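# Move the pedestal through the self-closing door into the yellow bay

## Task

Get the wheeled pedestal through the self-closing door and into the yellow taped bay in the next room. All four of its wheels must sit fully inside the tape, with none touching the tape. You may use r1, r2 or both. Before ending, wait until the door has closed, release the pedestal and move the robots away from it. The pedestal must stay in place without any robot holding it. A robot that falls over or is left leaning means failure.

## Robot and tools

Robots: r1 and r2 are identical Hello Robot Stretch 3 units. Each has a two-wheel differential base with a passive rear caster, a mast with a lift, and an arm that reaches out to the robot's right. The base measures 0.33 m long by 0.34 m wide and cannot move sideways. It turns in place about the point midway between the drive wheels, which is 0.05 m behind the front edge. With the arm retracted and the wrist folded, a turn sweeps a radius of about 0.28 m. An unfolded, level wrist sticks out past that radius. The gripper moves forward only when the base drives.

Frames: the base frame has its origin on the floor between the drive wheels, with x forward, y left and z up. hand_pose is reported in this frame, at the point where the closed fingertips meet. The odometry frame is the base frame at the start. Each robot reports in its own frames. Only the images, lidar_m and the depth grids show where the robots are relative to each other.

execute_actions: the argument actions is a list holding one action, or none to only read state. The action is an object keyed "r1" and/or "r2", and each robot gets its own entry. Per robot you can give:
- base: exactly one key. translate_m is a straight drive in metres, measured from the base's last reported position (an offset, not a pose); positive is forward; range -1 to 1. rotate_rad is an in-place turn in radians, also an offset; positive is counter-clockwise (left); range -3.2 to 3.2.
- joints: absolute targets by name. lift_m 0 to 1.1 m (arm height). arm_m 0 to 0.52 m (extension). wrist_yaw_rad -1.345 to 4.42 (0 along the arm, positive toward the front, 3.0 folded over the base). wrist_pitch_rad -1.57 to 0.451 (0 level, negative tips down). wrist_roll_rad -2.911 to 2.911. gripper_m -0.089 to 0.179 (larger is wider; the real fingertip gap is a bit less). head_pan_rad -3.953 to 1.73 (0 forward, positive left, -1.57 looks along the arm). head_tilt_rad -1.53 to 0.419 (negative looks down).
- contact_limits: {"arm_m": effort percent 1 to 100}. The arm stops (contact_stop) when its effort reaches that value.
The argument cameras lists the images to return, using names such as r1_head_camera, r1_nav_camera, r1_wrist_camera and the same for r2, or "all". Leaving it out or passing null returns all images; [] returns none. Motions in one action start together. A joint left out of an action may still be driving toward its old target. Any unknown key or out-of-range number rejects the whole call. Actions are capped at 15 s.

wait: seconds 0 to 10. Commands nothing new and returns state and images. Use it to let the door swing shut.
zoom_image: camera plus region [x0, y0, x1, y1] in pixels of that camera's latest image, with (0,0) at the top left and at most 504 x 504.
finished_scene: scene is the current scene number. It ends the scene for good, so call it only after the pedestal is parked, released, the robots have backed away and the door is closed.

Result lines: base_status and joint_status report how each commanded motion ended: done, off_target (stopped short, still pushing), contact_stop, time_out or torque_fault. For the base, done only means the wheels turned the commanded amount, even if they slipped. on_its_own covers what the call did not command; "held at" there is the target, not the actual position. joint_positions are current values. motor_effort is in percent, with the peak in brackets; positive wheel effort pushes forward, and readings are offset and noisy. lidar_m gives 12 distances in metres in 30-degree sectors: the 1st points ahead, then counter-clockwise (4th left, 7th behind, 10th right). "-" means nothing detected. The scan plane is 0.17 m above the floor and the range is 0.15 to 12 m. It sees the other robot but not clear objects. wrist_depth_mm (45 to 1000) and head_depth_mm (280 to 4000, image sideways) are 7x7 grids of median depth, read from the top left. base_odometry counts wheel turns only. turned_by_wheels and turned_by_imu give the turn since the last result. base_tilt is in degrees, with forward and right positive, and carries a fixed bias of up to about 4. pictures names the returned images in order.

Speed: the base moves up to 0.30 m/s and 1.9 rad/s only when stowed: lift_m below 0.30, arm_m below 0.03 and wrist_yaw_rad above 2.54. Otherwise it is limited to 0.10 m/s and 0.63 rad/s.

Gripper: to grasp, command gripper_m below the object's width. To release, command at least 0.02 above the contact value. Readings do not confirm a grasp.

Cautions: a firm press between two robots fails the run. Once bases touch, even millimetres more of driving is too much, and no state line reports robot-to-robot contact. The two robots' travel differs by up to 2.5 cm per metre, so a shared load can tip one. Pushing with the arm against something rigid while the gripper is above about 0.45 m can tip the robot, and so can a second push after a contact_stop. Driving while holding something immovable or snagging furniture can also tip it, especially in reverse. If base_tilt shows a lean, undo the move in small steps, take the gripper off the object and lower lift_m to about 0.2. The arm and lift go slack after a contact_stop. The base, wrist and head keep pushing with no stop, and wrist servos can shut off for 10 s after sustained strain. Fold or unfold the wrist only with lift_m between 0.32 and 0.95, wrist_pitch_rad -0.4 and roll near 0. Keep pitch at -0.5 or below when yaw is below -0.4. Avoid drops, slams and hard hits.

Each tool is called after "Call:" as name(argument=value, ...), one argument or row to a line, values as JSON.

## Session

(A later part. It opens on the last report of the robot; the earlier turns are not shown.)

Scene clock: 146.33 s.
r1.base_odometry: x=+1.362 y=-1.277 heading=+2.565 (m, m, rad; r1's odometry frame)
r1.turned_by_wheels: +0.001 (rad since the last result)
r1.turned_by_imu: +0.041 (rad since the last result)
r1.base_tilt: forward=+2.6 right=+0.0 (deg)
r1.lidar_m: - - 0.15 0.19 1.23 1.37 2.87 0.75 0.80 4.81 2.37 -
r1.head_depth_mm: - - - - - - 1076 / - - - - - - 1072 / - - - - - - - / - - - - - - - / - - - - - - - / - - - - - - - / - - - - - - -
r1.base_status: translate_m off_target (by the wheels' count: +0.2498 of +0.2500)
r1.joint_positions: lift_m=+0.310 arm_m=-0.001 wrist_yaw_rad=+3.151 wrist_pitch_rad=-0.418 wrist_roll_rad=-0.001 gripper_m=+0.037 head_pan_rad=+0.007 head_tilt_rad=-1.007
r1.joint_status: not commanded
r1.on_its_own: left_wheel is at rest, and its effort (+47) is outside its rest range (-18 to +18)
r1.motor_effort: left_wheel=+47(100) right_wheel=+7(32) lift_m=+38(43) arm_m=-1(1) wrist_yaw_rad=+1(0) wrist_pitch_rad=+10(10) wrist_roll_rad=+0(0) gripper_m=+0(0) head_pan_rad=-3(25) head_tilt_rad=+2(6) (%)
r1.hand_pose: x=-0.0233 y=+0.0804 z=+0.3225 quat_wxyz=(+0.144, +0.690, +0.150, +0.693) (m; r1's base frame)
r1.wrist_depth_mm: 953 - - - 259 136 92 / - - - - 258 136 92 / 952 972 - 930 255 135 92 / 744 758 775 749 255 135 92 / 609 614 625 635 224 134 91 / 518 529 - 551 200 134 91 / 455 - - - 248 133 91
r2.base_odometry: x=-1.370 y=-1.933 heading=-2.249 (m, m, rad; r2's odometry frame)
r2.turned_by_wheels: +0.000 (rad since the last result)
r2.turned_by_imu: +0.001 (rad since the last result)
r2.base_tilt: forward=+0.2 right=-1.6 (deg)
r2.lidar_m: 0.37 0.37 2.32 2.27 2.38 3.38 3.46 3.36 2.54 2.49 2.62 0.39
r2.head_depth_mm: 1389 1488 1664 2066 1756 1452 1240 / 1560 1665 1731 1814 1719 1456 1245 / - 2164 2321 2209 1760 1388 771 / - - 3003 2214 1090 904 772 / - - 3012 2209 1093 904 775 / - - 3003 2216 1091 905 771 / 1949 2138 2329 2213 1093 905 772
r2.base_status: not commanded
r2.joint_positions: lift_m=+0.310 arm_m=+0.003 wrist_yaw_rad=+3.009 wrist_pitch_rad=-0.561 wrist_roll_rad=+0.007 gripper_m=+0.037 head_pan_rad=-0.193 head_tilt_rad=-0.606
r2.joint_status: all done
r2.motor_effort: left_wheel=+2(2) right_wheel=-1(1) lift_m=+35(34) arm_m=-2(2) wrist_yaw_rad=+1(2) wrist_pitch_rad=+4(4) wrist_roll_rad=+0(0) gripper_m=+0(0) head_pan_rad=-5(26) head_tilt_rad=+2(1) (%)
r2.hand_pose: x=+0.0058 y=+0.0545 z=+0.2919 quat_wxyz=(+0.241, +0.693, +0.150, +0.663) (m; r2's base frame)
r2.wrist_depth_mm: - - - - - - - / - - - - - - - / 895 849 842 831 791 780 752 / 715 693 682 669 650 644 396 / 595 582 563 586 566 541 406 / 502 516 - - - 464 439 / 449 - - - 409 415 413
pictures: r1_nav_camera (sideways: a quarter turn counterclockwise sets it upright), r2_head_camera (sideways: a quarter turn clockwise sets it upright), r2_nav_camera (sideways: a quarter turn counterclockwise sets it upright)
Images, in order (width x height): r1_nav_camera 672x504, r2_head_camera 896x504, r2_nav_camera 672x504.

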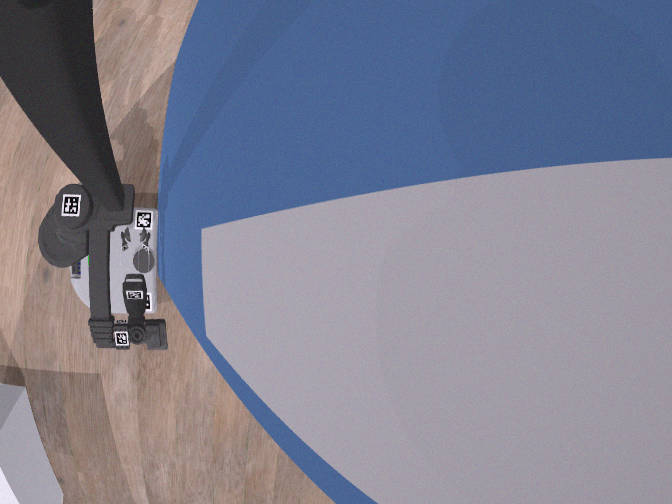

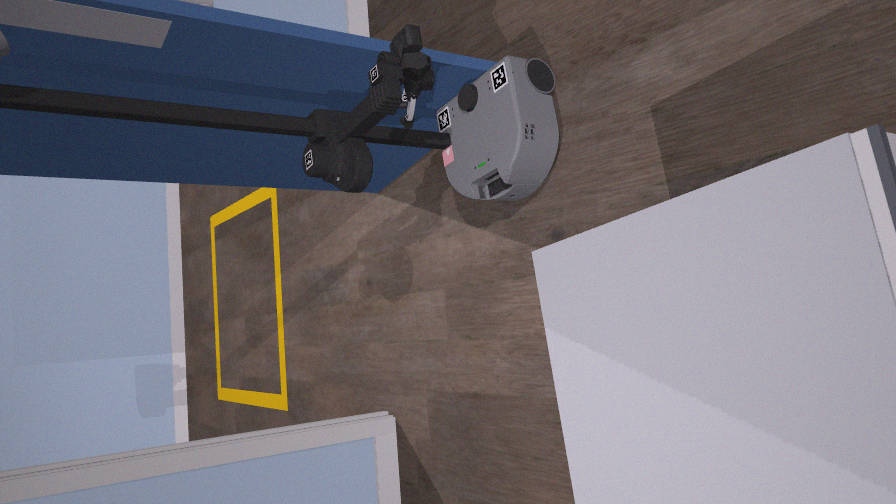

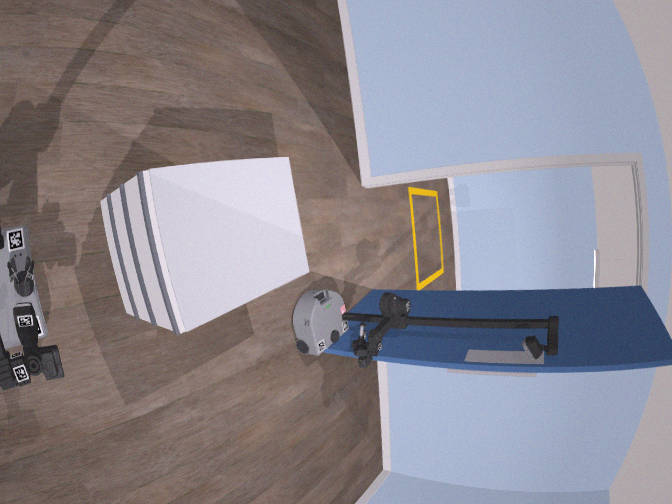

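Call:
execute_actions(
  actions=[
    {"r1":{"base":{"translate_m":-0.015}},"r2":{"base":{"rotate_rad":-0.18},"joints":{"head_pan_rad":0,"head_tilt_rad":-0.8}}},
  ],
  cameras=[],
)

Call:
execute_actions(
  actions=[
    {"r2":{"base":{"translate_m":0.5}}},
  ],
  cameras=["r2_nav_camera","r2_head_camera"],
)

Scene clock: 148.10 s.
r1.base_odometry: x=+1.375 y=-1.286 heading=+2.565 (m, m, rad; r1's odometry frame)
r1.turned_by_wheels: +0.000 (rad since the last result)
r1.turned_by_imu: +0.000 (rad since the last result)
r1.base_tilt: forward=+2.7 right=+0.1 (deg)
r1.lidar_m: - - 0.15 0.21 1.22 1.37 2.86 0.74 0.78 4.86 2.39 2.38
r1.head_depth_mm: - - - - - - 1078 / - - - - - - 1065 / - - - - - - - / - - - - - - - / - - - - - - - / - - - - - - - / - - - - - - -
r1.base_status: done
r1.joint_positions: lift_m=+0.310 arm_m=-0.001 wrist_yaw_rad=+3.151 wrist_pitch_rad=-0.418 wrist_roll_rad=-0.001 gripper_m=+0.037 head_pan_rad=+0.003 head_tilt_rad=-1.003
r1.joint_status: not commanded
r1.motor_effort: left_wheel=+3(38) right_wheel=+3(7) lift_m=+38(38) arm_m=-1(1) wrist_yaw_rad=+0(1) wrist_pitch_rad=+9(10) wrist_roll_rad=+0(0) gripper_m=+0(0) head_pan_rad=-1(4) head_tilt_rad=+1(3) (%)
r1.hand_pose: x=-0.0233 y=+0.0804 z=+0.3225 quat_wxyz=(+0.144, +0.690, +0.150, +0.693) (m; r1's base frame)
r1.wrist_depth_mm: 956 - - - 276 141 94 / - - - - 273 140 94 / 962 974 - 942 269 139 94 / 734 750 755 761 267 138 93 / 610 617 625 628 234 138 93 / 514 522 - 551 206 136 93 / 454 - - - 258 136 92
r2.base_odometry: x=-1.370 y=-1.933 heading=-2.429 (m, m, rad; r2's odometry frame)
r2.turned_by_wheels: -0.180 (rad since the last result)
r2.turned_by_imu: -0.176 (rad since the last result)
r2.base_tilt: forward=+0.2 right=-1.6 (deg)
r2.lidar_m: 0.37 0.37 2.45 2.26 2.29 2.88 3.46 3.51 2.70 2.49 2.51 0.42
r2.head_depth_mm: 1420 1588 1968 1772 1499 1303 1152 / 1615 1630 1821 1728 1504 1313 1151 / 3420 2284 2084 1757 969 834 1098 / 3801 2763 2170 1091 928 820 1038 / 3794 2782 2160 1099 931 805 961 / 3885 2800 2173 1099 931 807 864 / 2016 2225 2173 1104 931 809 888
r2.base_status: done
r2.joint_positions: lift_m=+0.310 arm_m=+0.003 wrist_yaw_rad=+3.009 wrist_pitch_rad=-0.561 wrist_roll_rad=+0.007 gripper_m=+0.037 head_pan_rad=-0.007 head_tilt_rad=-0.790
r2.joint_status: all done
r2.motor_effort: left_wheel=+2(6) right_wheel=-1(5) lift_m=+35(34) arm_m=-2(2) wrist_yaw_rad=+1(2) wrist_pitch_rad=+4(4) wrist_roll_rad=+0(0) gripper_m=+0(0) head_pan_rad=+4(26) head_tilt_rad=-4(15) (%)
r2.hand_pose: x=+0.0058 y=+0.0545 z=+0.2919 quat_wxyz=(+0.241, +0.693, +0.150, +0.663) (m; r2's base frame)
r2.wrist_depth_mm: - - - - - - 331 / - - - - - - 341 / 893 847 849 835 814 793 353 / 708 688 669 670 654 618 358 / 589 583 563 574 560 523 389 / 500 513 - - - 467 398 / 450 - - - 411 417 406
pictures: none
No camera images: the call's "cameras" was empty. Leave "cameras" out to get every camera's image.

Scene clock: 154.20 s.
r1.base_odometry: x=+1.375 y=-1.286 heading=+2.565 (m, m, rad; r1's odometry frame)
r1.turned_by_wheels: +0.000 (rad since the last result)
r1.turned_by_imu: +0.002 (rad since the last result)
r1.base_tilt: forward=+2.6 right=+0.0 (deg)
r1.lidar_m: - - 0.15 0.21 1.22 1.37 2.85 0.57 0.66 4.85 2.39 2.38
r1.head_depth_mm: - - - - - - 1079 / - - - - - - 1066 / - - - - - - - / - - - - - - - / - - - - - - - / - - - - - - - / - - - - - - -
r1.base_status: not commanded
r1.joint_positions: lift_m=+0.310 arm_m=-0.001 wrist_yaw_rad=+3.151 wrist_pitch_rad=-0.418 wrist_roll_rad=-0.001 gripper_m=+0.037 head_pan_rad=+0.003 head_tilt_rad=-1.003
r1.joint_status: not commanded
r1.motor_effort: left_wheel=+3(3) right_wheel=+3(2) lift_m=+38(38) arm_m=+0(1) wrist_yaw_rad=+0(0) wrist_pitch_rad=+9(9) wrist_roll_rad=+0(0) gripper_m=+1(0) head_pan_rad=-2(2) head_tilt_rad=+1(1) (%)
r1.hand_pose: x=-0.0233 y=+0.0804 z=+0.3225 quat_wxyz=(+0.144, +0.690, +0.150, +0.693) (m; r1's base frame)
r1.wrist_depth_mm: 951 - - - 276 141 95 / - - - - 273 140 94 / 958 966 - 945 270 139 94 / 744 750 756 777 266 138 93 / 605 619 621 630 234 138 93 / 519 523 - 550 207 137 93 / 454 - - - 257 136 92
r2.base_odometry: x=-1.748 y=-2.260 heading=-2.428 (m, m, rad; r2's odometry frame)
r2.turned_by_wheels: +0.001 (rad since the last result)
r2.turned_by_imu: +0.016 (rad since the last result)
r2.base_tilt: forward=+0.2 right=-1.6 (deg)
r2.lidar_m: - - 0.15 0.20 2.36 2.98 3.97 3.91 2.62 2.42 2.46 -
r2.head_depth_mm: 1141 1232 1331 1436 1408 1297 1150 / 1469 1592 1248 1506 1400 1302 1152 / 3796 2737 2087 1770 1460 837 722 / 3775 2755 2163 1764 926 803 710 / 3800 2761 2172 1771 927 805 710 / 3843 2754 2185 1784 927 807 712 / 3662 1861 1991 1779 928 809 714
r2.base_status: done
r2.joint_positions: lift_m=+0.310 arm_m=+0.003 wrist_yaw_rad=+3.012 wrist_pitch_rad=-0.561 wrist_roll_rad=+0.007 gripper_m=+0.037 head_pan_rad=-0.006 head_tilt_rad=-0.793
r2.joint_status: not commanded
r2.on_its_own: left_wheel is at rest, and its effort (+21) is outside its rest range (-18 to +18)
r2.motor_effort: left_wheel=+21(70) right_wheel=+1(4) lift_m=+34(35) arm_m=-2(2) wrist_yaw_rad=-1(1) wrist_pitch_rad=+4(4) wrist_roll_rad=+0(0) gripper_m=+1(0) head_pan_rad=+4(4) head_tilt_rad=-2(4) (%)
r2.hand_pose: x=+0.0051 y=+0.0546 z=+0.2919 quat_wxyz=(+0.240, +0.693, +0.151, +0.663) (m; r2's base frame)
r2.wrist_depth_mm: - - - - 143 85 61 / - - - 962 150 88 62 / 865 851 839 759 151 90 63 / 709 692 679 635 135 93 64 / 580 572 563 551 125 95 66 / 503 513 - - - 91 67 / 448 - - - 199 83 69
pictures: r2_head_camera (sideways: a quarter turn clockwise sets it upright), r2_nav_camera (sideways: a quarter turn counterclockwise sets it upright)
Images, in order (width x height): r2_head_camera 896x504, r2_nav_camera 672x504.

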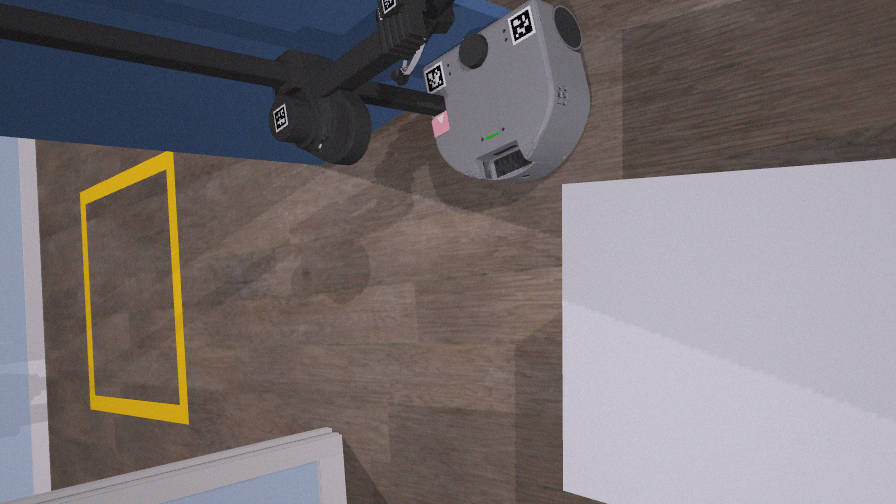

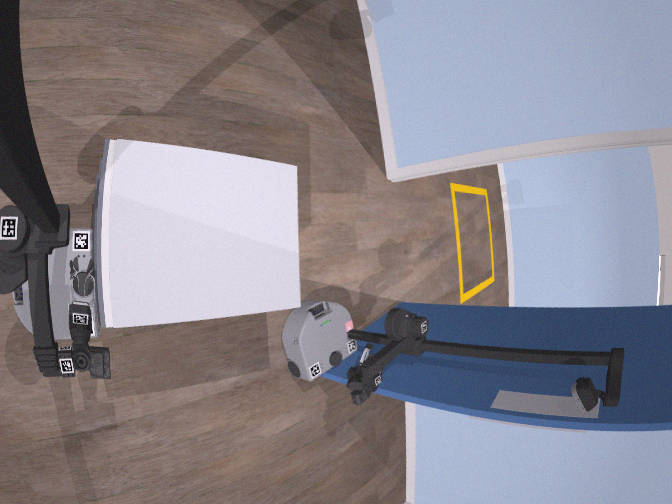

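Call:
execute_actions(
  actions=[
    {"r2":{"base":{"translate_m":-0.32}}},
  ],
  cameras=[],
)

Call:
execute_actions(
  actions=[
    {"r2":{"base":{"rotate_rad":0.55}}},
  ],
  cameras=[],
)

Call:
execute_actions(
  actions=[
    {"r2":{"base":{"translate_m":0.23}}},
  ],
  cameras=[],
)

Call:
execute_actions(
  actions=[
    {"r2":{"base":{"rotate_rad":-0.47}}},
  ],
  cameras=["r2_nav_camera","r2_head_camera"],
)

Scene clock: 160.83 s.
r1.base_odometry: x=+1.375 y=-1.286 heading=+2.565 (m, m, rad; r1's odometry frame)
r1.turned_by_wheels: +0.000 (rad since the last result)
r1.turned_by_imu: +0.002 (rad since the last result)
r1.base_tilt: forward=+2.7 right=+0.1 (deg)
r1.lidar_m: - - 0.15 0.21 1.22 1.37 2.86 0.57 0.66 4.88 2.39 2.39
r1.head_depth_mm: - - - - - - 1075 / - - - - - - 1066 / - - - - - - - / - - - - - - - / - - - - - - - / - - - - - - - / - - - - - - -
r1.base_status: not commanded
r1.joint_positions: lift_m=+0.310 arm_m=-0.001 wrist_yaw_rad=+3.151 wrist_pitch_rad=-0.418 wrist_roll_rad=-0.001 gripper_m=+0.037 head_pan_rad=+0.003 head_tilt_rad=-1.003
r1.joint_status: not commanded
r1.motor_effort: left_wheel=+3(3) right_wheel=+3(3) lift_m=+38(38) arm_m=-1(0) wrist_yaw_rad=+0(1) wrist_pitch_rad=+10(9) wrist_roll_rad=+0(0) gripper_m=+0(0) head_pan_rad=-1(1) head_tilt_rad=+1(1) (%)
r1.hand_pose: x=-0.0233 y=+0.0804 z=+0.3225 quat_wxyz=(+0.144, +0.690, +0.150, +0.693) (m; r1's base frame)
r1.wrist_depth_mm: 955 - - - 276 141 95 / - - - - 273 140 94 / 957 974 - 957 269 139 94 / 739 758 765 783 267 138 93 / 609 613 622 629 233 138 93 / 511 522 - 553 206 137 93 / 455 - - - 258 136 92
r2.base_odometry: x=-1.506 y=-2.051 heading=-2.428 (m, m, rad; r2's odometry frame)
r2.turned_by_wheels: +0.000 (rad since the last result)
r2.turned_by_imu: +0.000 (rad since the last result)
r2.base_tilt: forward=+0.2 right=-1.5 (deg)
r2.lidar_m: 0.37 0.38 2.47 2.29 2.31 2.93 3.64 3.71 2.66 2.46 2.50 1.41
r2.head_depth_mm: 1360 1463 1479 1676 1491 1296 1149 / 1644 1479 1722 1637 1496 1301 1148 / 3613 2536 2152 1636 1406 835 1117 / 3831 2748 2148 1089 928 820 1039 / 3791 2742 2158 1091 925 820 1039 / 3833 2745 2163 1094 932 821 1038 / 1898 2079 2168 1746 930 821 1099
r2.base_status: done
r2.joint_positions: lift_m=+0.310 arm_m=+0.003 wrist_yaw_rad=+3.012 wrist_pitch_rad=-0.561 wrist_roll_rad=+0.007 gripper_m=+0.037 head_pan_rad=-0.006 head_tilt_rad=-0.793
r2.joint_status: not commanded
r2.motor_effort: left_wheel=+0(14) right_wheel=+1(2) lift_m=+34(34) arm_m=-2(2) wrist_yaw_rad=-1(2) wrist_pitch_rad=+4(4) wrist_roll_rad=+0(0) gripper_m=+0(1) head_pan_rad=+2(3) head_tilt_rad=-3(2) (%)
r2.hand_pose: x=+0.0051 y=+0.0546 z=+0.2919 quat_wxyz=(+0.240, +0.693, +0.151, +0.663) (m; r2's base frame)
r2.wrist_depth_mm: - - - - - - 389 / - - - - - - 397 / 885 880 838 817 815 799 401 / 707 672 689 663 647 622 415 / 587 577 572 576 562 547 425 / 498 509 - - - 470 437 / 453 - - - 413 413 407
pictures: none
No camera images: the call's "cameras" was empty. Leave "cameras" out to get every camera's image.

Scene clock: 162.67 s.
r1.base_odometry: x=+1.375 y=-1.286 heading=+2.565 (m, m, rad; r1's odometry frame)
r1.turned_by_wheels: +0.000 (rad since the last result)
r1.turned_by_imu: +0.000 (rad since the last result)
r1.base_tilt: forward=+2.7 right=+0.0 (deg)
r1.lidar_m: - - 0.15 0.21 1.22 1.37 2.85 0.57 0.66 4.88 2.39 2.38
r1.head_depth_mm: - - - - - - 1076 / - - - - - - 1068 / - - - - - - - / - - - - - - - / - - - - - - - / - - - - - - - / - - - - - - -
r1.base_status: not commanded
r1.joint_positions: lift_m=+0.310 arm_m=-0.001 wrist_yaw_rad=+3.151 wrist_pitch_rad=-0.418 wrist_roll_rad=-0.001 gripper_m=+0.037 head_pan_rad=+0.003 head_tilt_rad=-1.003
r1.joint_status: not commanded
r1.motor_effort: left_wheel=+3(3) right_wheel=+2(2) lift_m=+38(38) arm_m=+0(0) wrist_yaw_rad=-2(1) wrist_pitch_rad=+9(9) wrist_roll_rad=+0(0) gripper_m=+0(0) head_pan_rad=-1(1) head_tilt_rad=+1(1) (%)
r1.hand_pose: x=-0.0233 y=+0.0804 z=+0.3225 quat_wxyz=(+0.144, +0.690, +0.150, +0.693) (m; r1's base frame)
r1.wrist_depth_mm: 958 - - - 275 141 95 / - - - - 272 140 94 / 953 955 - 950 269 139 94 / 753 756 763 774 267 139 93 / 610 613 625 629 233 138 93 / 517 525 - 549 207 136 92 / 455 - - - 257 136 92
r2.base_odometry: x=-1.506 y=-2.051 heading=-1.879 (m, m, rad; r2's odometry frame)
r2.turned_by_wheels: +0.550 (rad since the last result)
r2.turned_by_imu: +0.541 (rad since the last result)
r2.base_tilt: forward=+0.2 right=-1.5 (deg)
r2.lidar_m: 0.38 2.44 2.29 2.32 2.99 3.66 3.72 2.63 2.46 2.50 1.41 0.37
r2.head_depth_mm: 1881 2426 2134 1091 923 803 790 / 1921 2160 2142 1092 924 801 895 / 2004 2274 2136 1722 928 835 1054 / 2089 2362 2149 1771 926 884 1133 / 2175 2455 2162 1775 1502 1257 1152 / 2295 2542 2148 1767 1513 1305 1157 / 2409 2670 2167 1783 1505 1316 1157
r2.base_status: done
r2.joint_positions: lift_m=+0.310 arm_m=+0.003 wrist_yaw_rad=+3.012 wrist_pitch_rad=-0.561 wrist_roll_rad=+0.007 gripper_m=+0.037 head_pan_rad=-0.006 head_tilt_rad=-0.793
r2.joint_status: not commanded
r2.motor_effort: left_wheel=-2(5) right_wheel=+3(5) lift_m=+34(34) arm_m=-2(2) wrist_yaw_rad=-1(2) wrist_pitch_rad=+4(4) wrist_roll_rad=+0(0) gripper_m=+0(0) head_pan_rad=+3(3) head_tilt_rad=-1(2) (%)
r2.hand_pose: x=+0.0051 y=+0.0546 z=+0.2919 quat_wxyz=(+0.240, +0.693, +0.151, +0.663) (m; r2's base frame)
r2.wrist_depth_mm: - - - - - - - / - - - - - - - / 879 849 825 837 820 772 766 / 700 687 697 664 646 645 634 / 587 575 573 571 570 535 542 / 504 516 - - - 473 459 / 452 - - - 410 412 412
pictures: none
No camera images: the call's "cameras" was empty. Leave "cameras" out to get every camera's image.

Scene clock: 166.13 s.
r1.base_odometry: x=+1.375 y=-1.286 heading=+2.565 (m, m, rad; r1's odometry frame)
r1.turned_by_wheels: +0.000 (rad since the last result)
r1.turned_by_imu: +0.001 (rad since the last result)
r1.base_tilt: forward=+2.6 right=+0.0 (deg)
r1.lidar_m: - - 0.15 0.21 1.22 1.37 2.85 0.57 0.66 4.86 2.39 2.38
r1.head_depth_mm: - - - - - - 1077 / - - - - - - 1063 / - - - - - - - / - - - - - - - / - - - - - - - / - - - - - - - / - - - - - - -
r1.base_status: not commanded
r1.joint_positions: lift_m=+0.310 arm_m=-0.001 wrist_yaw_rad=+3.151 wrist_pitch_rad=-0.418 wrist_roll_rad=-0.001 gripper_m=+0.037 head_pan_rad=+0.003 head_tilt_rad=-1.003
r1.joint_status: not commanded
r1.motor_effort: left_wheel=+3(3) right_wheel=+2(3) lift_m=+38(38) arm_m=-1(1) wrist_yaw_rad=-2(1) wrist_pitch_rad=+10(9) wrist_roll_rad=+0(0) gripper_m=+0(0) head_pan_rad=-1(2) head_tilt_rad=+1(0) (%)
r1.hand_pose: x=-0.0233 y=+0.0804 z=+0.3225 quat_wxyz=(+0.144, +0.690, +0.150, +0.693) (m; r1's base frame)
r1.wrist_depth_mm: 957 - - - 277 141 95 / - - - - 273 140 94 / 943 967 - 940 269 139 94 / 741 759 744 771 266 139 93 / 616 615 620 634 233 137 93 / 513 521 - 554 207 137 92 / 460 - - - 257 135 92
r2.base_odometry: x=-1.576 y=-2.270 heading=-1.879 (m, m, rad; r2's odometry frame)
r2.turned_by_wheels: +0.000 (rad since the last result)
r2.turned_by_imu: +0.002 (rad since the last result)
r2.base_tilt: forward=+0.2 right=-1.5 (deg)
r2.lidar_m: 0.18 0.25 2.19 2.23 2.86 3.86 3.94 2.74 2.56 0.24 0.18 0.17
r2.head_depth_mm: 1677 1892 2062 1757 918 801 709 / 1732 1945 2099 1762 925 799 709 / 1805 2038 2168 1753 1472 803 708 / 1881 2147 2164 1766 1507 1260 712 / 1972 2252 2157 1765 1501 1309 1102 / 2068 2369 2147 1788 1509 1314 1152 / 2177 2458 2166 1782 1512 1312 1158
r2.base_status: done
r2.joint_positions: lift_m=+0.310 arm_m=+0.003 wrist_yaw_rad=+3.012 wrist_pitch_rad=-0.561 wrist_roll_rad=+0.007 gripper_m=+0.037 head_pan_rad=-0.006 head_tilt_rad=-0.793
r2.joint_status: not commanded
r2.motor_effort: left_wheel=-2(3) right_wheel=+2(5) lift_m=+34(34) arm_m=-2(2) wrist_yaw_rad=-1(2) wrist_pitch_rad=+4(4) wrist_roll_rad=+0(0) gripper_m=+0(0) head_pan_rad=+4(3) head_tilt_rad=-2(3) (%)
r2.hand_pose: x=+0.0051 y=+0.0546 z=+0.2919 quat_wxyz=(+0.240, +0.693, +0.151, +0.663) (m; r2's base frame)
r2.wrist_depth_mm: - - - - - - - / - - - - - - - / 911 870 843 811 810 787 762 / 710 698 680 668 655 648 632 / 587 568 569 580 572 544 532 / 497 517 - - - 473 306 / 446 - - - 412 417 286
pictures: none
No camera images: the call's "cameras" was empty. Leave "cameras" out to get every camera's image.

Scene clock: 167.83 s.
r1.base_odometry: x=+1.375 y=-1.286 heading=+2.565 (m, m, rad; r1's odometry frame)
r1.turned_by_wheels: +0.000 (rad since the last result)
r1.turned_by_imu: +0.000 (rad since the last result)
r1.base_tilt: forward=+2.7 right=+0.0 (deg)
r1.lidar_m: - - 0.15 0.21 1.22 1.38 2.86 0.57 0.66 4.90 2.39 2.37
r1.head_depth_mm: - - - - - - 1078 / - - - - - - 1059 / - - - - - - - / - - - - - - - / - - - - - - - / - - - - - - - / - - - - - - -
r1.base_status: not commanded
r1.joint_positions: lift_m=+0.310 arm_m=-0.001 wrist_yaw_rad=+3.151 wrist_pitch_rad=-0.418 wrist_roll_rad=-0.001 gripper_m=+0.037 head_pan_rad=+0.003 head_tilt_rad=-1.003
r1.joint_status: not commanded
r1.motor_effort: left_wheel=+3(3) right_wheel=+3(3) lift_m=+38(38) arm_m=-1(0) wrist_yaw_rad=+0(0) wrist_pitch_rad=+9(9) wrist_roll_rad=+0(0) gripper_m=+0(0) head_pan_rad=-2(2) head_tilt_rad=+1(1) (%)
r1.hand_pose: x=-0.0233 y=+0.0804 z=+0.3225 quat_wxyz=(+0.144, +0.690, +0.150, +0.693) (m; r1's base frame)
r1.wrist_depth_mm: 947 - - - 277 141 94 / - - - - 272 140 94 / 953 975 - 946 269 139 94 / 742 754 759 772 267 139 93 / 605 618 622 632 234 137 93 / 519 522 - 549 207 136 93 / 457 - - - 258 135 92
r2.base_odometry: x=-1.576 y=-2.270 heading=-2.349 (m, m, rad; r2's odometry frame)
r2.turned_by_wheels: -0.470 (rad since the last result)
r2.turned_by_imu: -0.462 (rad since the last result)
r2.base_tilt: forward=+0.2 right=-1.5 (deg)
r2.lidar_m: 0.17 0.18 0.27 2.19 2.26 3.02 3.86 3.76 2.68 2.56 0.23 0.18
r2.head_depth_mm: 1739 1795 1851 1559 1461 1251 733 / 3760 2741 2147 1765 926 800 710 / 3764 2745 2140 1761 925 802 710 / 3831 2770 2166 1775 927 803 710 / 3870 2638 2133 1770 930 806 711 / 1699 1931 2098 1779 1506 838 714 / 1693 1912 2116 1778 1503 1306 1160
r2.base_status: done
r2.joint_positions: lift_m=+0.310 arm_m=+0.003 wrist_yaw_rad=+3.012 wrist_pitch_rad=-0.561 wrist_roll_rad=+0.007 gripper_m=+0.037 head_pan_rad=-0.006 head_tilt_rad=-0.793
r2.joint_status: not commanded
r2.motor_effort: left_wheel=+1(7) right_wheel=-1(5) lift_m=+34(34) arm_m=-2(2) wrist_yaw_rad=-1(2) wrist_pitch_rad=+4(4) wrist_roll_rad=+0(0) gripper_m=+0(0) head_pan_rad=+4(3) head_tilt_rad=-2(2) (%)
r2.hand_pose: x=+0.0051 y=+0.0546 z=+0.2919 quat_wxyz=(+0.240, +0.693, +0.151, +0.663) (m; r2's base frame)
r2.wrist_depth_mm: - - - - - - 200 / - - - - - 972 195 / 885 882 840 826 796 300 204 / 710 682 686 658 659 308 205 / 586 575 572 572 564 297 209 / 493 509 - - - 320 211 / 446 - - - 405 301 214
pictures: r2_head_camera (sideways: a quarter turn clockwise sets it upright), r2_nav_camera (sideways: a quarter turn counterclockwise sets it upright)
Images, in order (width x height): r2_head_camera 896x504, r2_nav_camera 672x504.

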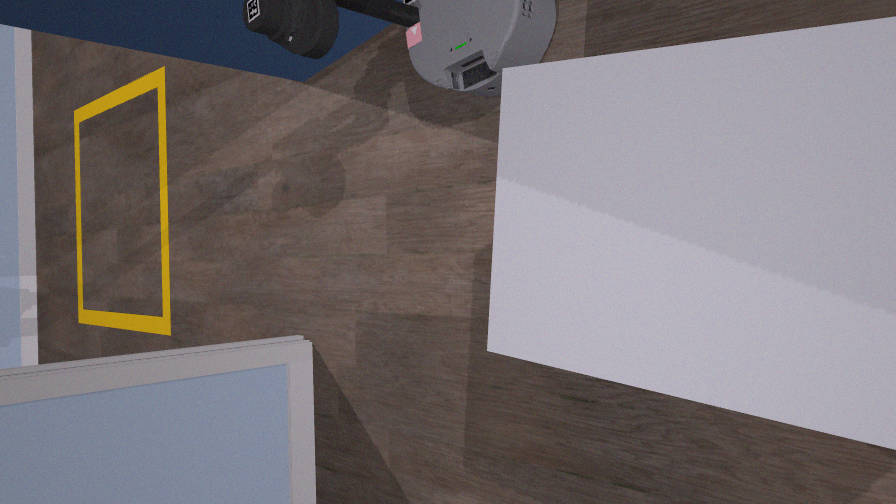

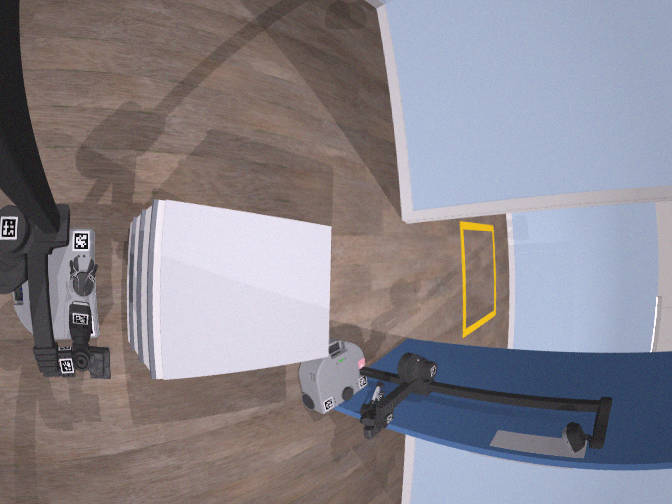

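Call:
execute_actions(
  actions=[
    {"r2":{"base":{"translate_m":0.7}}},
  ],
  cameras=["r2_nav_camera","r2_head_camera"],
)

Scene clock: 175.97 s.
r1.base_odometry: x=+1.375 y=-1.286 heading=+2.565 (m, m, rad; r1's odometry frame)
r1.turned_by_wheels: +0.000 (rad since the last result)
r1.turned_by_imu: +0.002 (rad since the last result)
r1.base_tilt: forward=+2.7 right=+0.0 (deg)
r1.lidar_m: - - 0.15 0.21 1.22 0.39 0.38 0.44 4.83 4.88 2.39 2.38
r1.head_depth_mm: - - - - - - 1069 / - - - - - - 1064 / - - - - - - - / - - - - - - - / - - - - - - - / - - - - - - - / - - - - - - -
r1.base_status: not commanded
r1.joint_positions: lift_m=+0.310 arm_m=-0.001 wrist_yaw_rad=+3.151 wrist_pitch_rad=-0.418 wrist_roll_rad=-0.001 gripper_m=+0.037 head_pan_rad=+0.003 head_tilt_rad=-1.003
r1.joint_status: not commanded
r1.motor_effort: left_wheel=+3(3) right_wheel=+3(3) lift_m=+38(38) arm_m=-1(1) wrist_yaw_rad=+0(0) wrist_pitch_rad=+10(9) wrist_roll_rad=+0(0) gripper_m=+0(0) head_pan_rad=-2(1) head_tilt_rad=+1(1) (%)
r1.hand_pose: x=-0.0233 y=+0.0804 z=+0.3225 quat_wxyz=(+0.144, +0.690, +0.150, +0.693) (m; r1's base frame)
r1.wrist_depth_mm: 957 - - - 277 141 94 / - - - - 273 140 94 / 925 968 - 946 270 139 94 / 750 753 763 772 265 138 93 / 611 615 625 633 233 137 93 / 504 523 - 553 207 137 93 / 422 - - - 257 135 92
r2.base_odometry: x=-2.067 y=-2.769 heading=-2.348 (m, m, rad; r2's odometry frame)
r2.turned_by_wheels: +0.000 (rad since the last result)
r2.turned_by_imu: -0.054 (rad since the last result)
r2.base_tilt: forward=+0.2 right=-1.5 (deg)
r2.lidar_m: - - 0.15 0.19 2.28 2.94 4.54 3.93 2.68 2.51 0.15 -
r2.head_depth_mm: 3605 2519 1397 1500 1476 1135 1080 / 3554 2734 2143 1764 1498 818 707 / 3573 2736 2144 1764 926 804 710 / 3559 2723 2168 1765 924 805 710 / 3557 2739 2170 1782 927 805 712 / 3490 2764 2144 1703 930 807 712 / 3487 1284 1416 1639 1504 1294 738
r2.base_status: done
r2.joint_positions: lift_m=+0.310 arm_m=+0.003 wrist_yaw_rad=+3.013 wrist_pitch_rad=-0.561 wrist_roll_rad=+0.007 gripper_m=+0.037 head_pan_rad=-0.006 head_tilt_rad=-0.794
r2.joint_status: not commanded
r2.motor_effort: left_wheel=+17(43) right_wheel=+3(20) lift_m=+31(34) arm_m=-2(2) wrist_yaw_rad=-2(3) wrist_pitch_rad=+4(4) wrist_roll_rad=+0(0) gripper_m=+1(0) head_pan_rad=+2(3) head_tilt_rad=-2(2) (%)
r2.hand_pose: x=+0.0049 y=+0.0546 z=+0.2920 quat_wxyz=(+0.240, +0.693, +0.151, +0.663) (m; r2's base frame)
r2.wrist_depth_mm: - - - - 145 87 62 / - - - - 152 89 63 / 870 857 854 827 152 92 64 / 709 684 688 652 139 94 66 / 588 572 570 550 158 97 67 / 501 511 - - - 93 69 / 452 - - - 199 84 70
pictures: r2_head_camera (sideways: a quarter turn clockwise sets it upright), r2_nav_camera (sideways: a quarter turn counterclockwise sets it upright)
Images, in order (width x height): r2_head_camera 896x504, r2_nav_camera 672x504.

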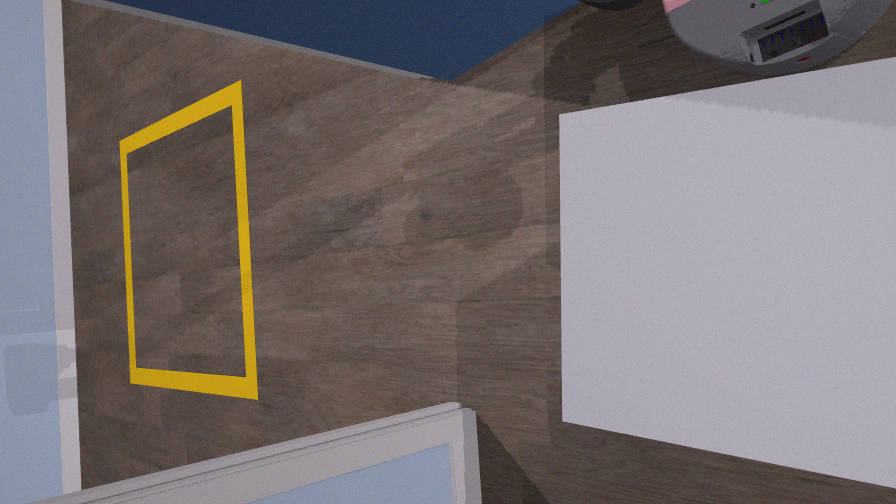

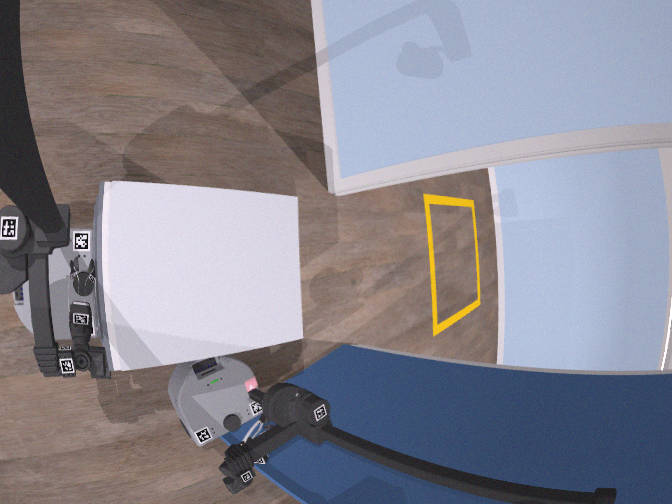

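Call:
execute_actions(
  actions=[
    {"r2":{"base":{"rotate_rad":0.05}}},
  ],
  cameras=[],
)

Call:
execute_actions(
  actions=[
    {"r2":{"base":{"translate_m":0.35},"joints":{"head_tilt_rad":-1.0}}},
  ],
  cameras=["r2_nav_camera","r2_head_camera"],
)

Scene clock: 177.10 s.
r1.base_odometry: x=+1.375 y=-1.286 heading=+2.565 (m, m, rad; r1's odometry frame)
r1.turned_by_wheels: +0.000 (rad since the last result)
r1.turned_by_imu: +0.000 (rad since the last result)
r1.base_tilt: forward=+2.6 right=+0.0 (deg)
r1.lidar_m: - - 0.15 0.21 1.22 0.39 0.39 0.44 4.80 4.87 2.38 2.38
r1.head_depth_mm: - - - - - - 1076 / - - - - - - 1064 / - - - - - - - / - - - - - - - / - - - - - - - / - - - - - - - / - - - - - - -
r1.base_status: not commanded
r1.joint_positions: lift_m=+0.310 arm_m=-0.001 wrist_yaw_rad=+3.151 wrist_pitch_rad=-0.418 wrist_roll_rad=-0.001 gripper_m=+0.037 head_pan_rad=+0.003 head_tilt_rad=-1.003
r1.joint_status: not commanded
r1.motor_effort: left_wheel=+3(3) right_wheel=+1(3) lift_m=+38(38) arm_m=+0(1) wrist_yaw_rad=-1(0) wrist_pitch_rad=+10(10) wrist_roll_rad=+0(0) gripper_m=+0(0) head_pan_rad=-2(1) head_tilt_rad=+2(1) (%)
r1.hand_pose: x=-0.0233 y=+0.0804 z=+0.3225 quat_wxyz=(+0.144, +0.690, +0.150, +0.693) (m; r1's base frame)
r1.wrist_depth_mm: 957 - - - 277 141 94 / - - - - 272 140 94 / 955 948 - 938 270 139 94 / 737 747 756 777 265 139 93 / 608 618 622 630 234 138 93 / 492 526 - 554 207 136 93 / 428 - - - 257 136 92
r2.base_odometry: x=-2.067 y=-2.769 heading=-2.299 (m, m, rad; r2's odometry frame)
r2.turned_by_wheels: +0.049 (rad since the last result)
r2.turned_by_imu: +0.042 (rad since the last result)
r2.base_tilt: forward=+0.2 right=-1.5 (deg)
r2.lidar_m: - - 0.15 0.24 2.30 3.04 4.53 3.73 2.63 2.50 0.15 -
r2.head_depth_mm: 3563 2721 2013 1597 1495 1252 1071 / 3541 2747 2139 1755 1462 802 709 / 3595 2750 2165 1769 926 805 710 / 3554 2754 2152 1760 920 803 709 / 3515 2724 2159 1771 926 805 710 / 3530 2753 2027 1688 947 804 712 / 1125 1237 1413 1653 1513 1310 1101
r2.base_status: done
r2.joint_positions: lift_m=+0.310 arm_m=+0.003 wrist_yaw_rad=+3.006 wrist_pitch_rad=-0.561 wrist_roll_rad=+0.007 gripper_m=+0.037 head_pan_rad=-0.006 head_tilt_rad=-0.794
r2.joint_status: not commanded
r2.motor_effort: left_wheel=+0(9) right_wheel=+15(24) lift_m=+31(31) arm_m=-2(2) wrist_yaw_rad=+3(4) wrist_pitch_rad=+4(4) wrist_roll_rad=+0(0) gripper_m=+0(0) head_pan_rad=+3(2) head_tilt_rad=-2(2) (%)
r2.hand_pose: x=+0.0065 y=+0.0544 z=+0.2920 quat_wxyz=(+0.242, +0.693, +0.149, +0.662) (m; r2's base frame)
r2.wrist_depth_mm: - - - - 159 93 66 / - - - - 166 95 67 / 887 844 852 812 159 98 68 / 706 694 668 653 149 101 70 / 587 573 564 562 172 101 71 / 502 515 - - - 94 72 / 448 - - - 212 85 74
pictures: none
No camera images: the call's "cameras" was empty. Leave "cameras" out to get every camera's image.

Scene clock: 181.53 s.
r1.base_odometry: x=+1.375 y=-1.286 heading=+2.565 (m, m, rad; r1's odometry frame)
r1.turned_by_wheels: +0.000 (rad since the last result)
r1.turned_by_imu: +0.001 (rad since the last result)
r1.base_tilt: forward=+2.6 right=+0.0 (deg)
r1.lidar_m: - - 0.15 0.21 0.47 0.39 0.39 3.14 4.80 4.88 2.39 2.39
r1.head_depth_mm: - - - - - - 1077 / - - - - - - 1068 / - - - - - - - / - - - - - - - / - - - - - - - / - - - - - - - / - - - - - - -
r1.base_status: not commanded
r1.joint_positions: lift_m=+0.310 arm_m=-0.001 wrist_yaw_rad=+3.151 wrist_pitch_rad=-0.418 wrist_roll_rad=-0.001 gripper_m=+0.037 head_pan_rad=+0.003 head_tilt_rad=-1.003
r1.joint_status: not commanded
r1.motor_effort: left_wheel=+3(3) right_wheel=+3(4) lift_m=+38(38) arm_m=-1(1) wrist_yaw_rad=+0(1) wrist_pitch_rad=+10(9) wrist_roll_rad=+0(0) gripper_m=+0(0) head_pan_rad=-1(2) head_tilt_rad=+1(1) (%)
r1.hand_pose: x=-0.0233 y=+0.0804 z=+0.3225 quat_wxyz=(+0.144, +0.690, +0.150, +0.693) (m; r1's base frame)
r1.wrist_depth_mm: 367 485 - - 276 141 95 / 378 502 - - 274 140 94 / 388 519 - 955 270 139 94 / 397 538 711 769 266 138 93 / 408 578 618 632 233 138 93 / 420 524 - 551 206 137 93 / 438 - - - 257 136 92
r2.base_odometry: x=-2.299 y=-3.030 heading=-2.298 (m, m, rad; r2's odometry frame)
r2.turned_by_wheels: +0.000 (rad since the last result)
r2.turned_by_imu: -0.023 (rad since the last result)
r2.base_tilt: forward=+0.2 right=-1.5 (deg)
r2.lidar_m: - - 0.15 0.19 2.32 3.03 4.88 3.82 2.63 0.55 0.15 -
r2.head_depth_mm: 2321 1958 1690 1444 1335 1211 1004 / 2333 1966 1690 1469 836 742 678 / 2331 1979 1702 921 823 744 679 / 2338 1974 1693 925 824 747 678 / 2341 1970 1714 929 825 747 680 / 2356 1986 1716 929 827 747 680 / 2385 1991 1248 1447 1357 1170 691
r2.base_status: done
r2.joint_positions: lift_m=+0.310 arm_m=+0.003 wrist_yaw_rad=+3.012 wrist_pitch_rad=-0.561 wrist_roll_rad=+0.007 gripper_m=+0.037 head_pan_rad=-0.006 head_tilt_rad=-0.989
r2.joint_status: all done
r2.motor_effort: left_wheel=+15(44) right_wheel=+4(20) lift_m=+30(31) arm_m=-2(2) wrist_yaw_rad=-1(4) wrist_pitch_rad=+4(4) wrist_roll_rad=+0(0) gripper_m=+0(1) head_pan_rad=+3(3) head_tilt_rad=-3(17) (%)
r2.hand_pose: x=+0.0052 y=+0.0545 z=+0.2920 quat_wxyz=(+0.240, +0.693, +0.151, +0.663) (m; r2's base frame)
r2.wrist_depth_mm: - - - - 144 86 62 / - - - - 150 89 63 / 887 870 841 834 152 91 64 / 708 678 691 639 138 94 66 / 579 573 580 545 159 97 67 / 498 512 - - - 93 69 / 448 - - - 198 83 70
pictures: r2_head_camera (sideways: a quarter turn clockwise sets it upright), r2_nav_camera (sideways: a quarter turn counterclockwise sets it upright)
Images, in order (width x height): r2_head_camera 896x504, r2_nav_camera 672x504.

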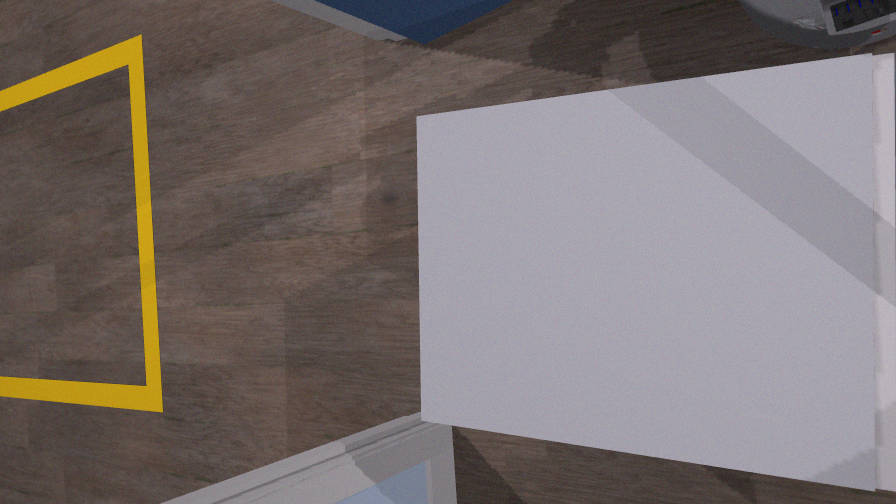

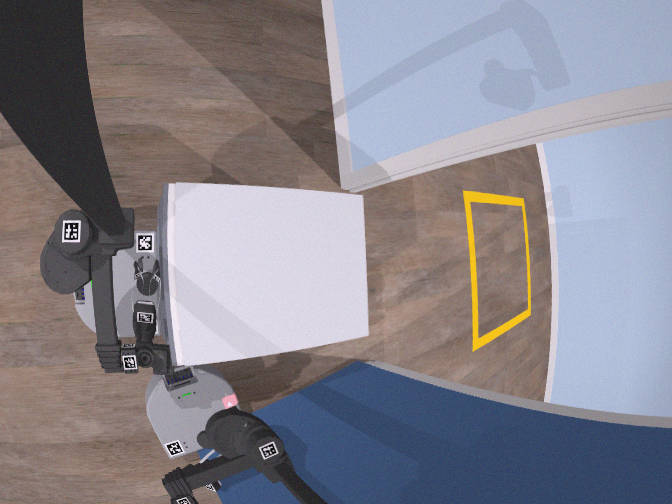

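Call:
execute_actions(
  actions=[
    {"r2":{"base":{"translate_m":0.4}}},
  ],
  cameras=["r2_nav_camera","r2_head_camera"],
)

Scene clock: 186.67 s.
r1.base_odometry: x=+1.375 y=-1.286 heading=+2.565 (m, m, rad; r1's odometry frame)
r1.turned_by_wheels: +0.000 (rad since the last result)
r1.turned_by_imu: +0.001 (rad since the last result)
r1.base_tilt: forward=+2.6 right=+0.1 (deg)
r1.lidar_m: - - 0.15 0.21 0.51 0.59 2.85 3.12 4.80 4.87 2.40 2.38
r1.head_depth_mm: - - - - - - 1075 / - - - - - - 1068 / - - - - - - - / - - - - - - - / - - - - - - - / - - - - - - - / - - - - - - -
r1.base_status: not commanded
r1.joint_positions: lift_m=+0.310 arm_m=-0.001 wrist_yaw_rad=+3.151 wrist_pitch_rad=-0.418 wrist_roll_rad=-0.001 gripper_m=+0.037 head_pan_rad=+0.003 head_tilt_rad=-1.003
r1.joint_status: not commanded
r1.motor_effort: left_wheel=+3(3) right_wheel=+2(3) lift_m=+38(38) arm_m=-1(0) wrist_yaw_rad=-2(2) wrist_pitch_rad=+9(10) wrist_roll_rad=+0(0) gripper_m=+0(0) head_pan_rad=-1(2) head_tilt_rad=+1(1) (%)
r1.hand_pose: x=-0.0233 y=+0.0804 z=+0.3225 quat_wxyz=(+0.144, +0.690, +0.150, +0.693) (m; r1's base frame)
r1.wrist_depth_mm: 413 493 - - 276 141 94 / 464 513 - - 274 140 94 / 512 525 - 944 269 139 94 / 469 552 725 779 265 138 93 / 414 561 626 638 234 137 93 / 425 527 - 548 207 137 93 / 433 - - - 257 136 92
r2.base_odometry: x=-2.565 y=-3.329 heading=-2.298 (m, m, rad; r2's odometry frame)
r2.turned_by_wheels: +0.000 (rad since the last result)
r2.turned_by_imu: +0.004 (rad since the last result)
r2.base_tilt: forward=+0.2 right=-1.6 (deg)
r2.lidar_m: - - 0.15 0.19 2.35 3.04 5.24 3.75 0.47 0.49 0.15 -
r2.head_depth_mm: 2317 1956 1689 1493 1331 1209 1098 / 2318 1969 1704 1464 848 742 677 / 2345 1965 1697 922 822 743 680 / 2326 1973 1715 923 825 745 680 / 2344 1993 1715 926 828 747 679 / 2348 1977 1720 930 827 747 682 / 2368 1986 1719 1520 1145 783 685
r2.base_status: done
r2.joint_positions: lift_m=+0.310 arm_m=+0.003 wrist_yaw_rad=+3.014 wrist_pitch_rad=-0.561 wrist_roll_rad=+0.007 gripper_m=+0.037 head_pan_rad=-0.006 head_tilt_rad=-0.989
r2.joint_status: not commanded
r2.motor_effort: left_wheel=+18(31) right_wheel=+3(11) lift_m=+31(31) arm_m=-2(2) wrist_yaw_rad=-3(3) wrist_pitch_rad=+4(4) wrist_roll_rad=+0(0) gripper_m=+0(0) head_pan_rad=+5(2) head_tilt_rad=-3(3) (%)
r2.hand_pose: x=+0.0047 y=+0.0546 z=+0.2920 quat_wxyz=(+0.240, +0.693, +0.151, +0.663) (m; r2's base frame)
r2.wrist_depth_mm: - - - - 145 87 62 / - - - - 152 89 63 / 880 849 842 786 152 92 65 / 713 678 685 639 139 95 66 / 584 573 576 553 159 98 67 / 499 510 - - - 93 69 / 450 - - - 199 84 71
pictures: r2_head_camera (sideways: a quarter turn clockwise sets it upright), r2_nav_camera (sideways: a quarter turn counterclockwise sets it upright)
Images, in order (width x height): r2_head_camera 896x504, r2_nav_camera 672x504.

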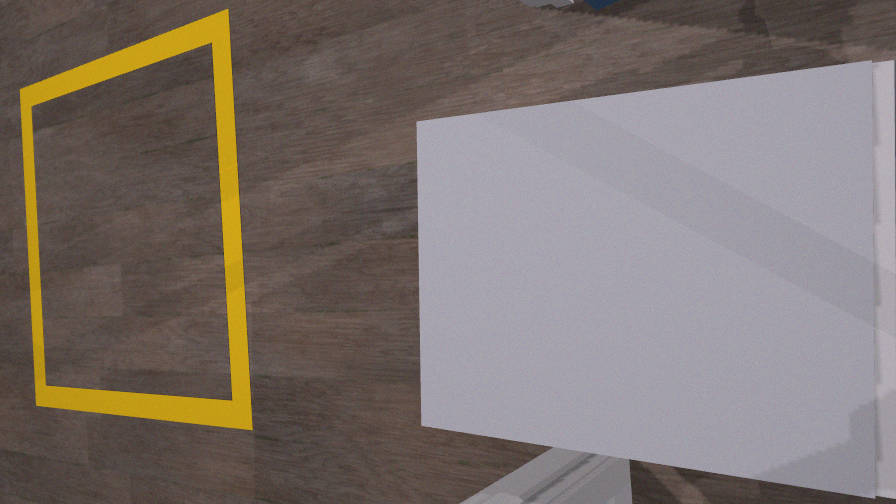

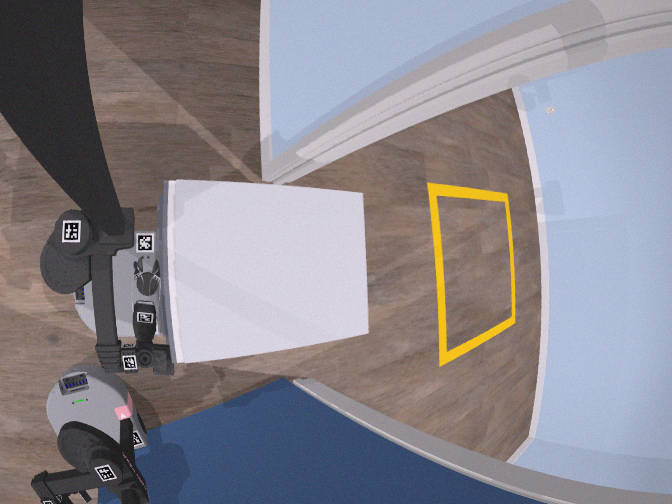

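Call:
execute_actions(
  actions=[
    {"r2":{"base":{"translate_m":1.0}}},
  ],
  cameras=["r2_nav_camera","r2_head_camera"],
)

Scene clock: 197.90 s.
r1.base_odometry: x=+1.375 y=-1.286 heading=+2.565 (m, m, rad; r1's odometry frame)
r1.turned_by_wheels: +0.000 (rad since the last result)
r1.turned_by_imu: +0.003 (rad since the last result)
r1.base_tilt: forward=+2.6 right=+0.0 (deg)
r1.lidar_m: - - 0.15 0.21 1.22 1.37 2.86 3.11 4.79 4.90 2.39 2.38
r1.head_depth_mm: - - - - - - 1078 / - - - - - - 1069 / - - - - - - - / - - - - - - - / - - - - - - - / - - - - - - - / - - - - - - -
r1.base_status: not commanded
r1.joint_positions: lift_m=+0.310 arm_m=-0.001 wrist_yaw_rad=+3.151 wrist_pitch_rad=-0.418 wrist_roll_rad=-0.001 gripper_m=+0.037 head_pan_rad=+0.003 head_tilt_rad=-1.003
r1.joint_status: not commanded
r1.motor_effort: left_wheel=+3(3) right_wheel=+3(3) lift_m=+38(38) arm_m=-1(1) wrist_yaw_rad=+0(0) wrist_pitch_rad=+10(9) wrist_roll_rad=+0(0) gripper_m=+0(0) head_pan_rad=-2(3) head_tilt_rad=+1(1) (%)
r1.hand_pose: x=-0.0233 y=+0.0804 z=+0.3225 quat_wxyz=(+0.144, +0.690, +0.150, +0.693) (m; r1's base frame)
r1.wrist_depth_mm: 968 - - - 276 141 95 / - - - - 273 140 94 / 948 973 - 959 269 139 94 / 743 750 753 772 266 139 93 / 610 620 624 634 233 138 93 / 517 525 - 554 206 137 93 / 453 - - - 259 136 92
r2.base_odometry: x=-3.229 y=-4.076 heading=-2.297 (m, m, rad; r2's odometry frame)
r2.turned_by_wheels: +0.000 (rad since the last result)
r2.turned_by_imu: +0.008 (rad since the last result)
r2.base_tilt: forward=+0.2 right=-1.5 (deg)
r2.lidar_m: - - 0.15 0.19 0.56 0.57 6.22 0.63 0.57 1.13 0.15 -
r2.head_depth_mm: 2237 1955 1696 1491 1333 1205 1102 / 2275 1971 1700 1494 1303 764 677 / 2264 1961 1707 921 823 744 680 / 2229 1970 1709 927 826 746 679 / 2239 1994 1704 925 827 747 680 / 2239 1984 1713 931 829 748 682 / 2267 2005 1730 1509 1309 760 681
r2.base_status: done
r2.joint_positions: lift_m=+0.310 arm_m=+0.003 wrist_yaw_rad=+3.014 wrist_pitch_rad=-0.561 wrist_roll_rad=+0.007 gripper_m=+0.037 head_pan_rad=-0.006 head_tilt_rad=-0.989
r2.joint_status: not commanded
r2.motor_effort: left_wheel=+17(34) right_wheel=+3(9) lift_m=+31(31) arm_m=-2(2) wrist_yaw_rad=-2(2) wrist_pitch_rad=+4(4) wrist_roll_rad=+0(0) gripper_m=+0(0) head_pan_rad=+3(3) head_tilt_rad=-4(4) (%)
r2.hand_pose: x=+0.0047 y=+0.0546 z=+0.2920 quat_wxyz=(+0.240, +0.693, +0.151, +0.663) (m; r2's base frame)
r2.wrist_depth_mm: 569 - - - 145 87 62 / 547 750 - - 152 89 63 / 505 748 841 789 151 92 65 / 521 665 693 640 139 95 66 / 560 566 570 542 160 98 67 / 501 508 - - - 92 69 / 458 - - - 199 84 71
pictures: r2_head_camera (sideways: a quarter turn clockwise sets it upright), r2_nav_camera (sideways: a quarter turn counterclockwise sets it upright)
Images, in order (width x height): r2_head_camera 896x504, r2_nav_camera 672x504.

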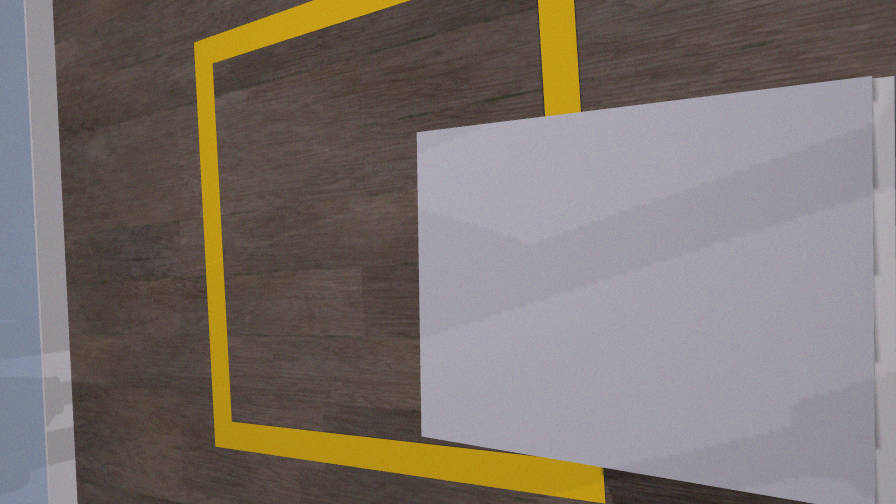

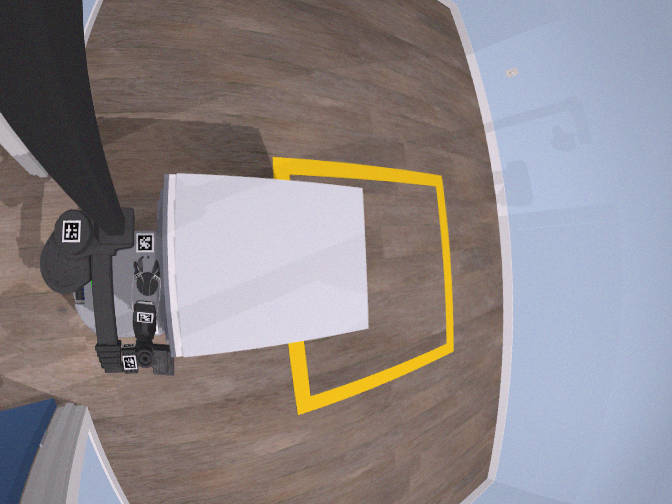

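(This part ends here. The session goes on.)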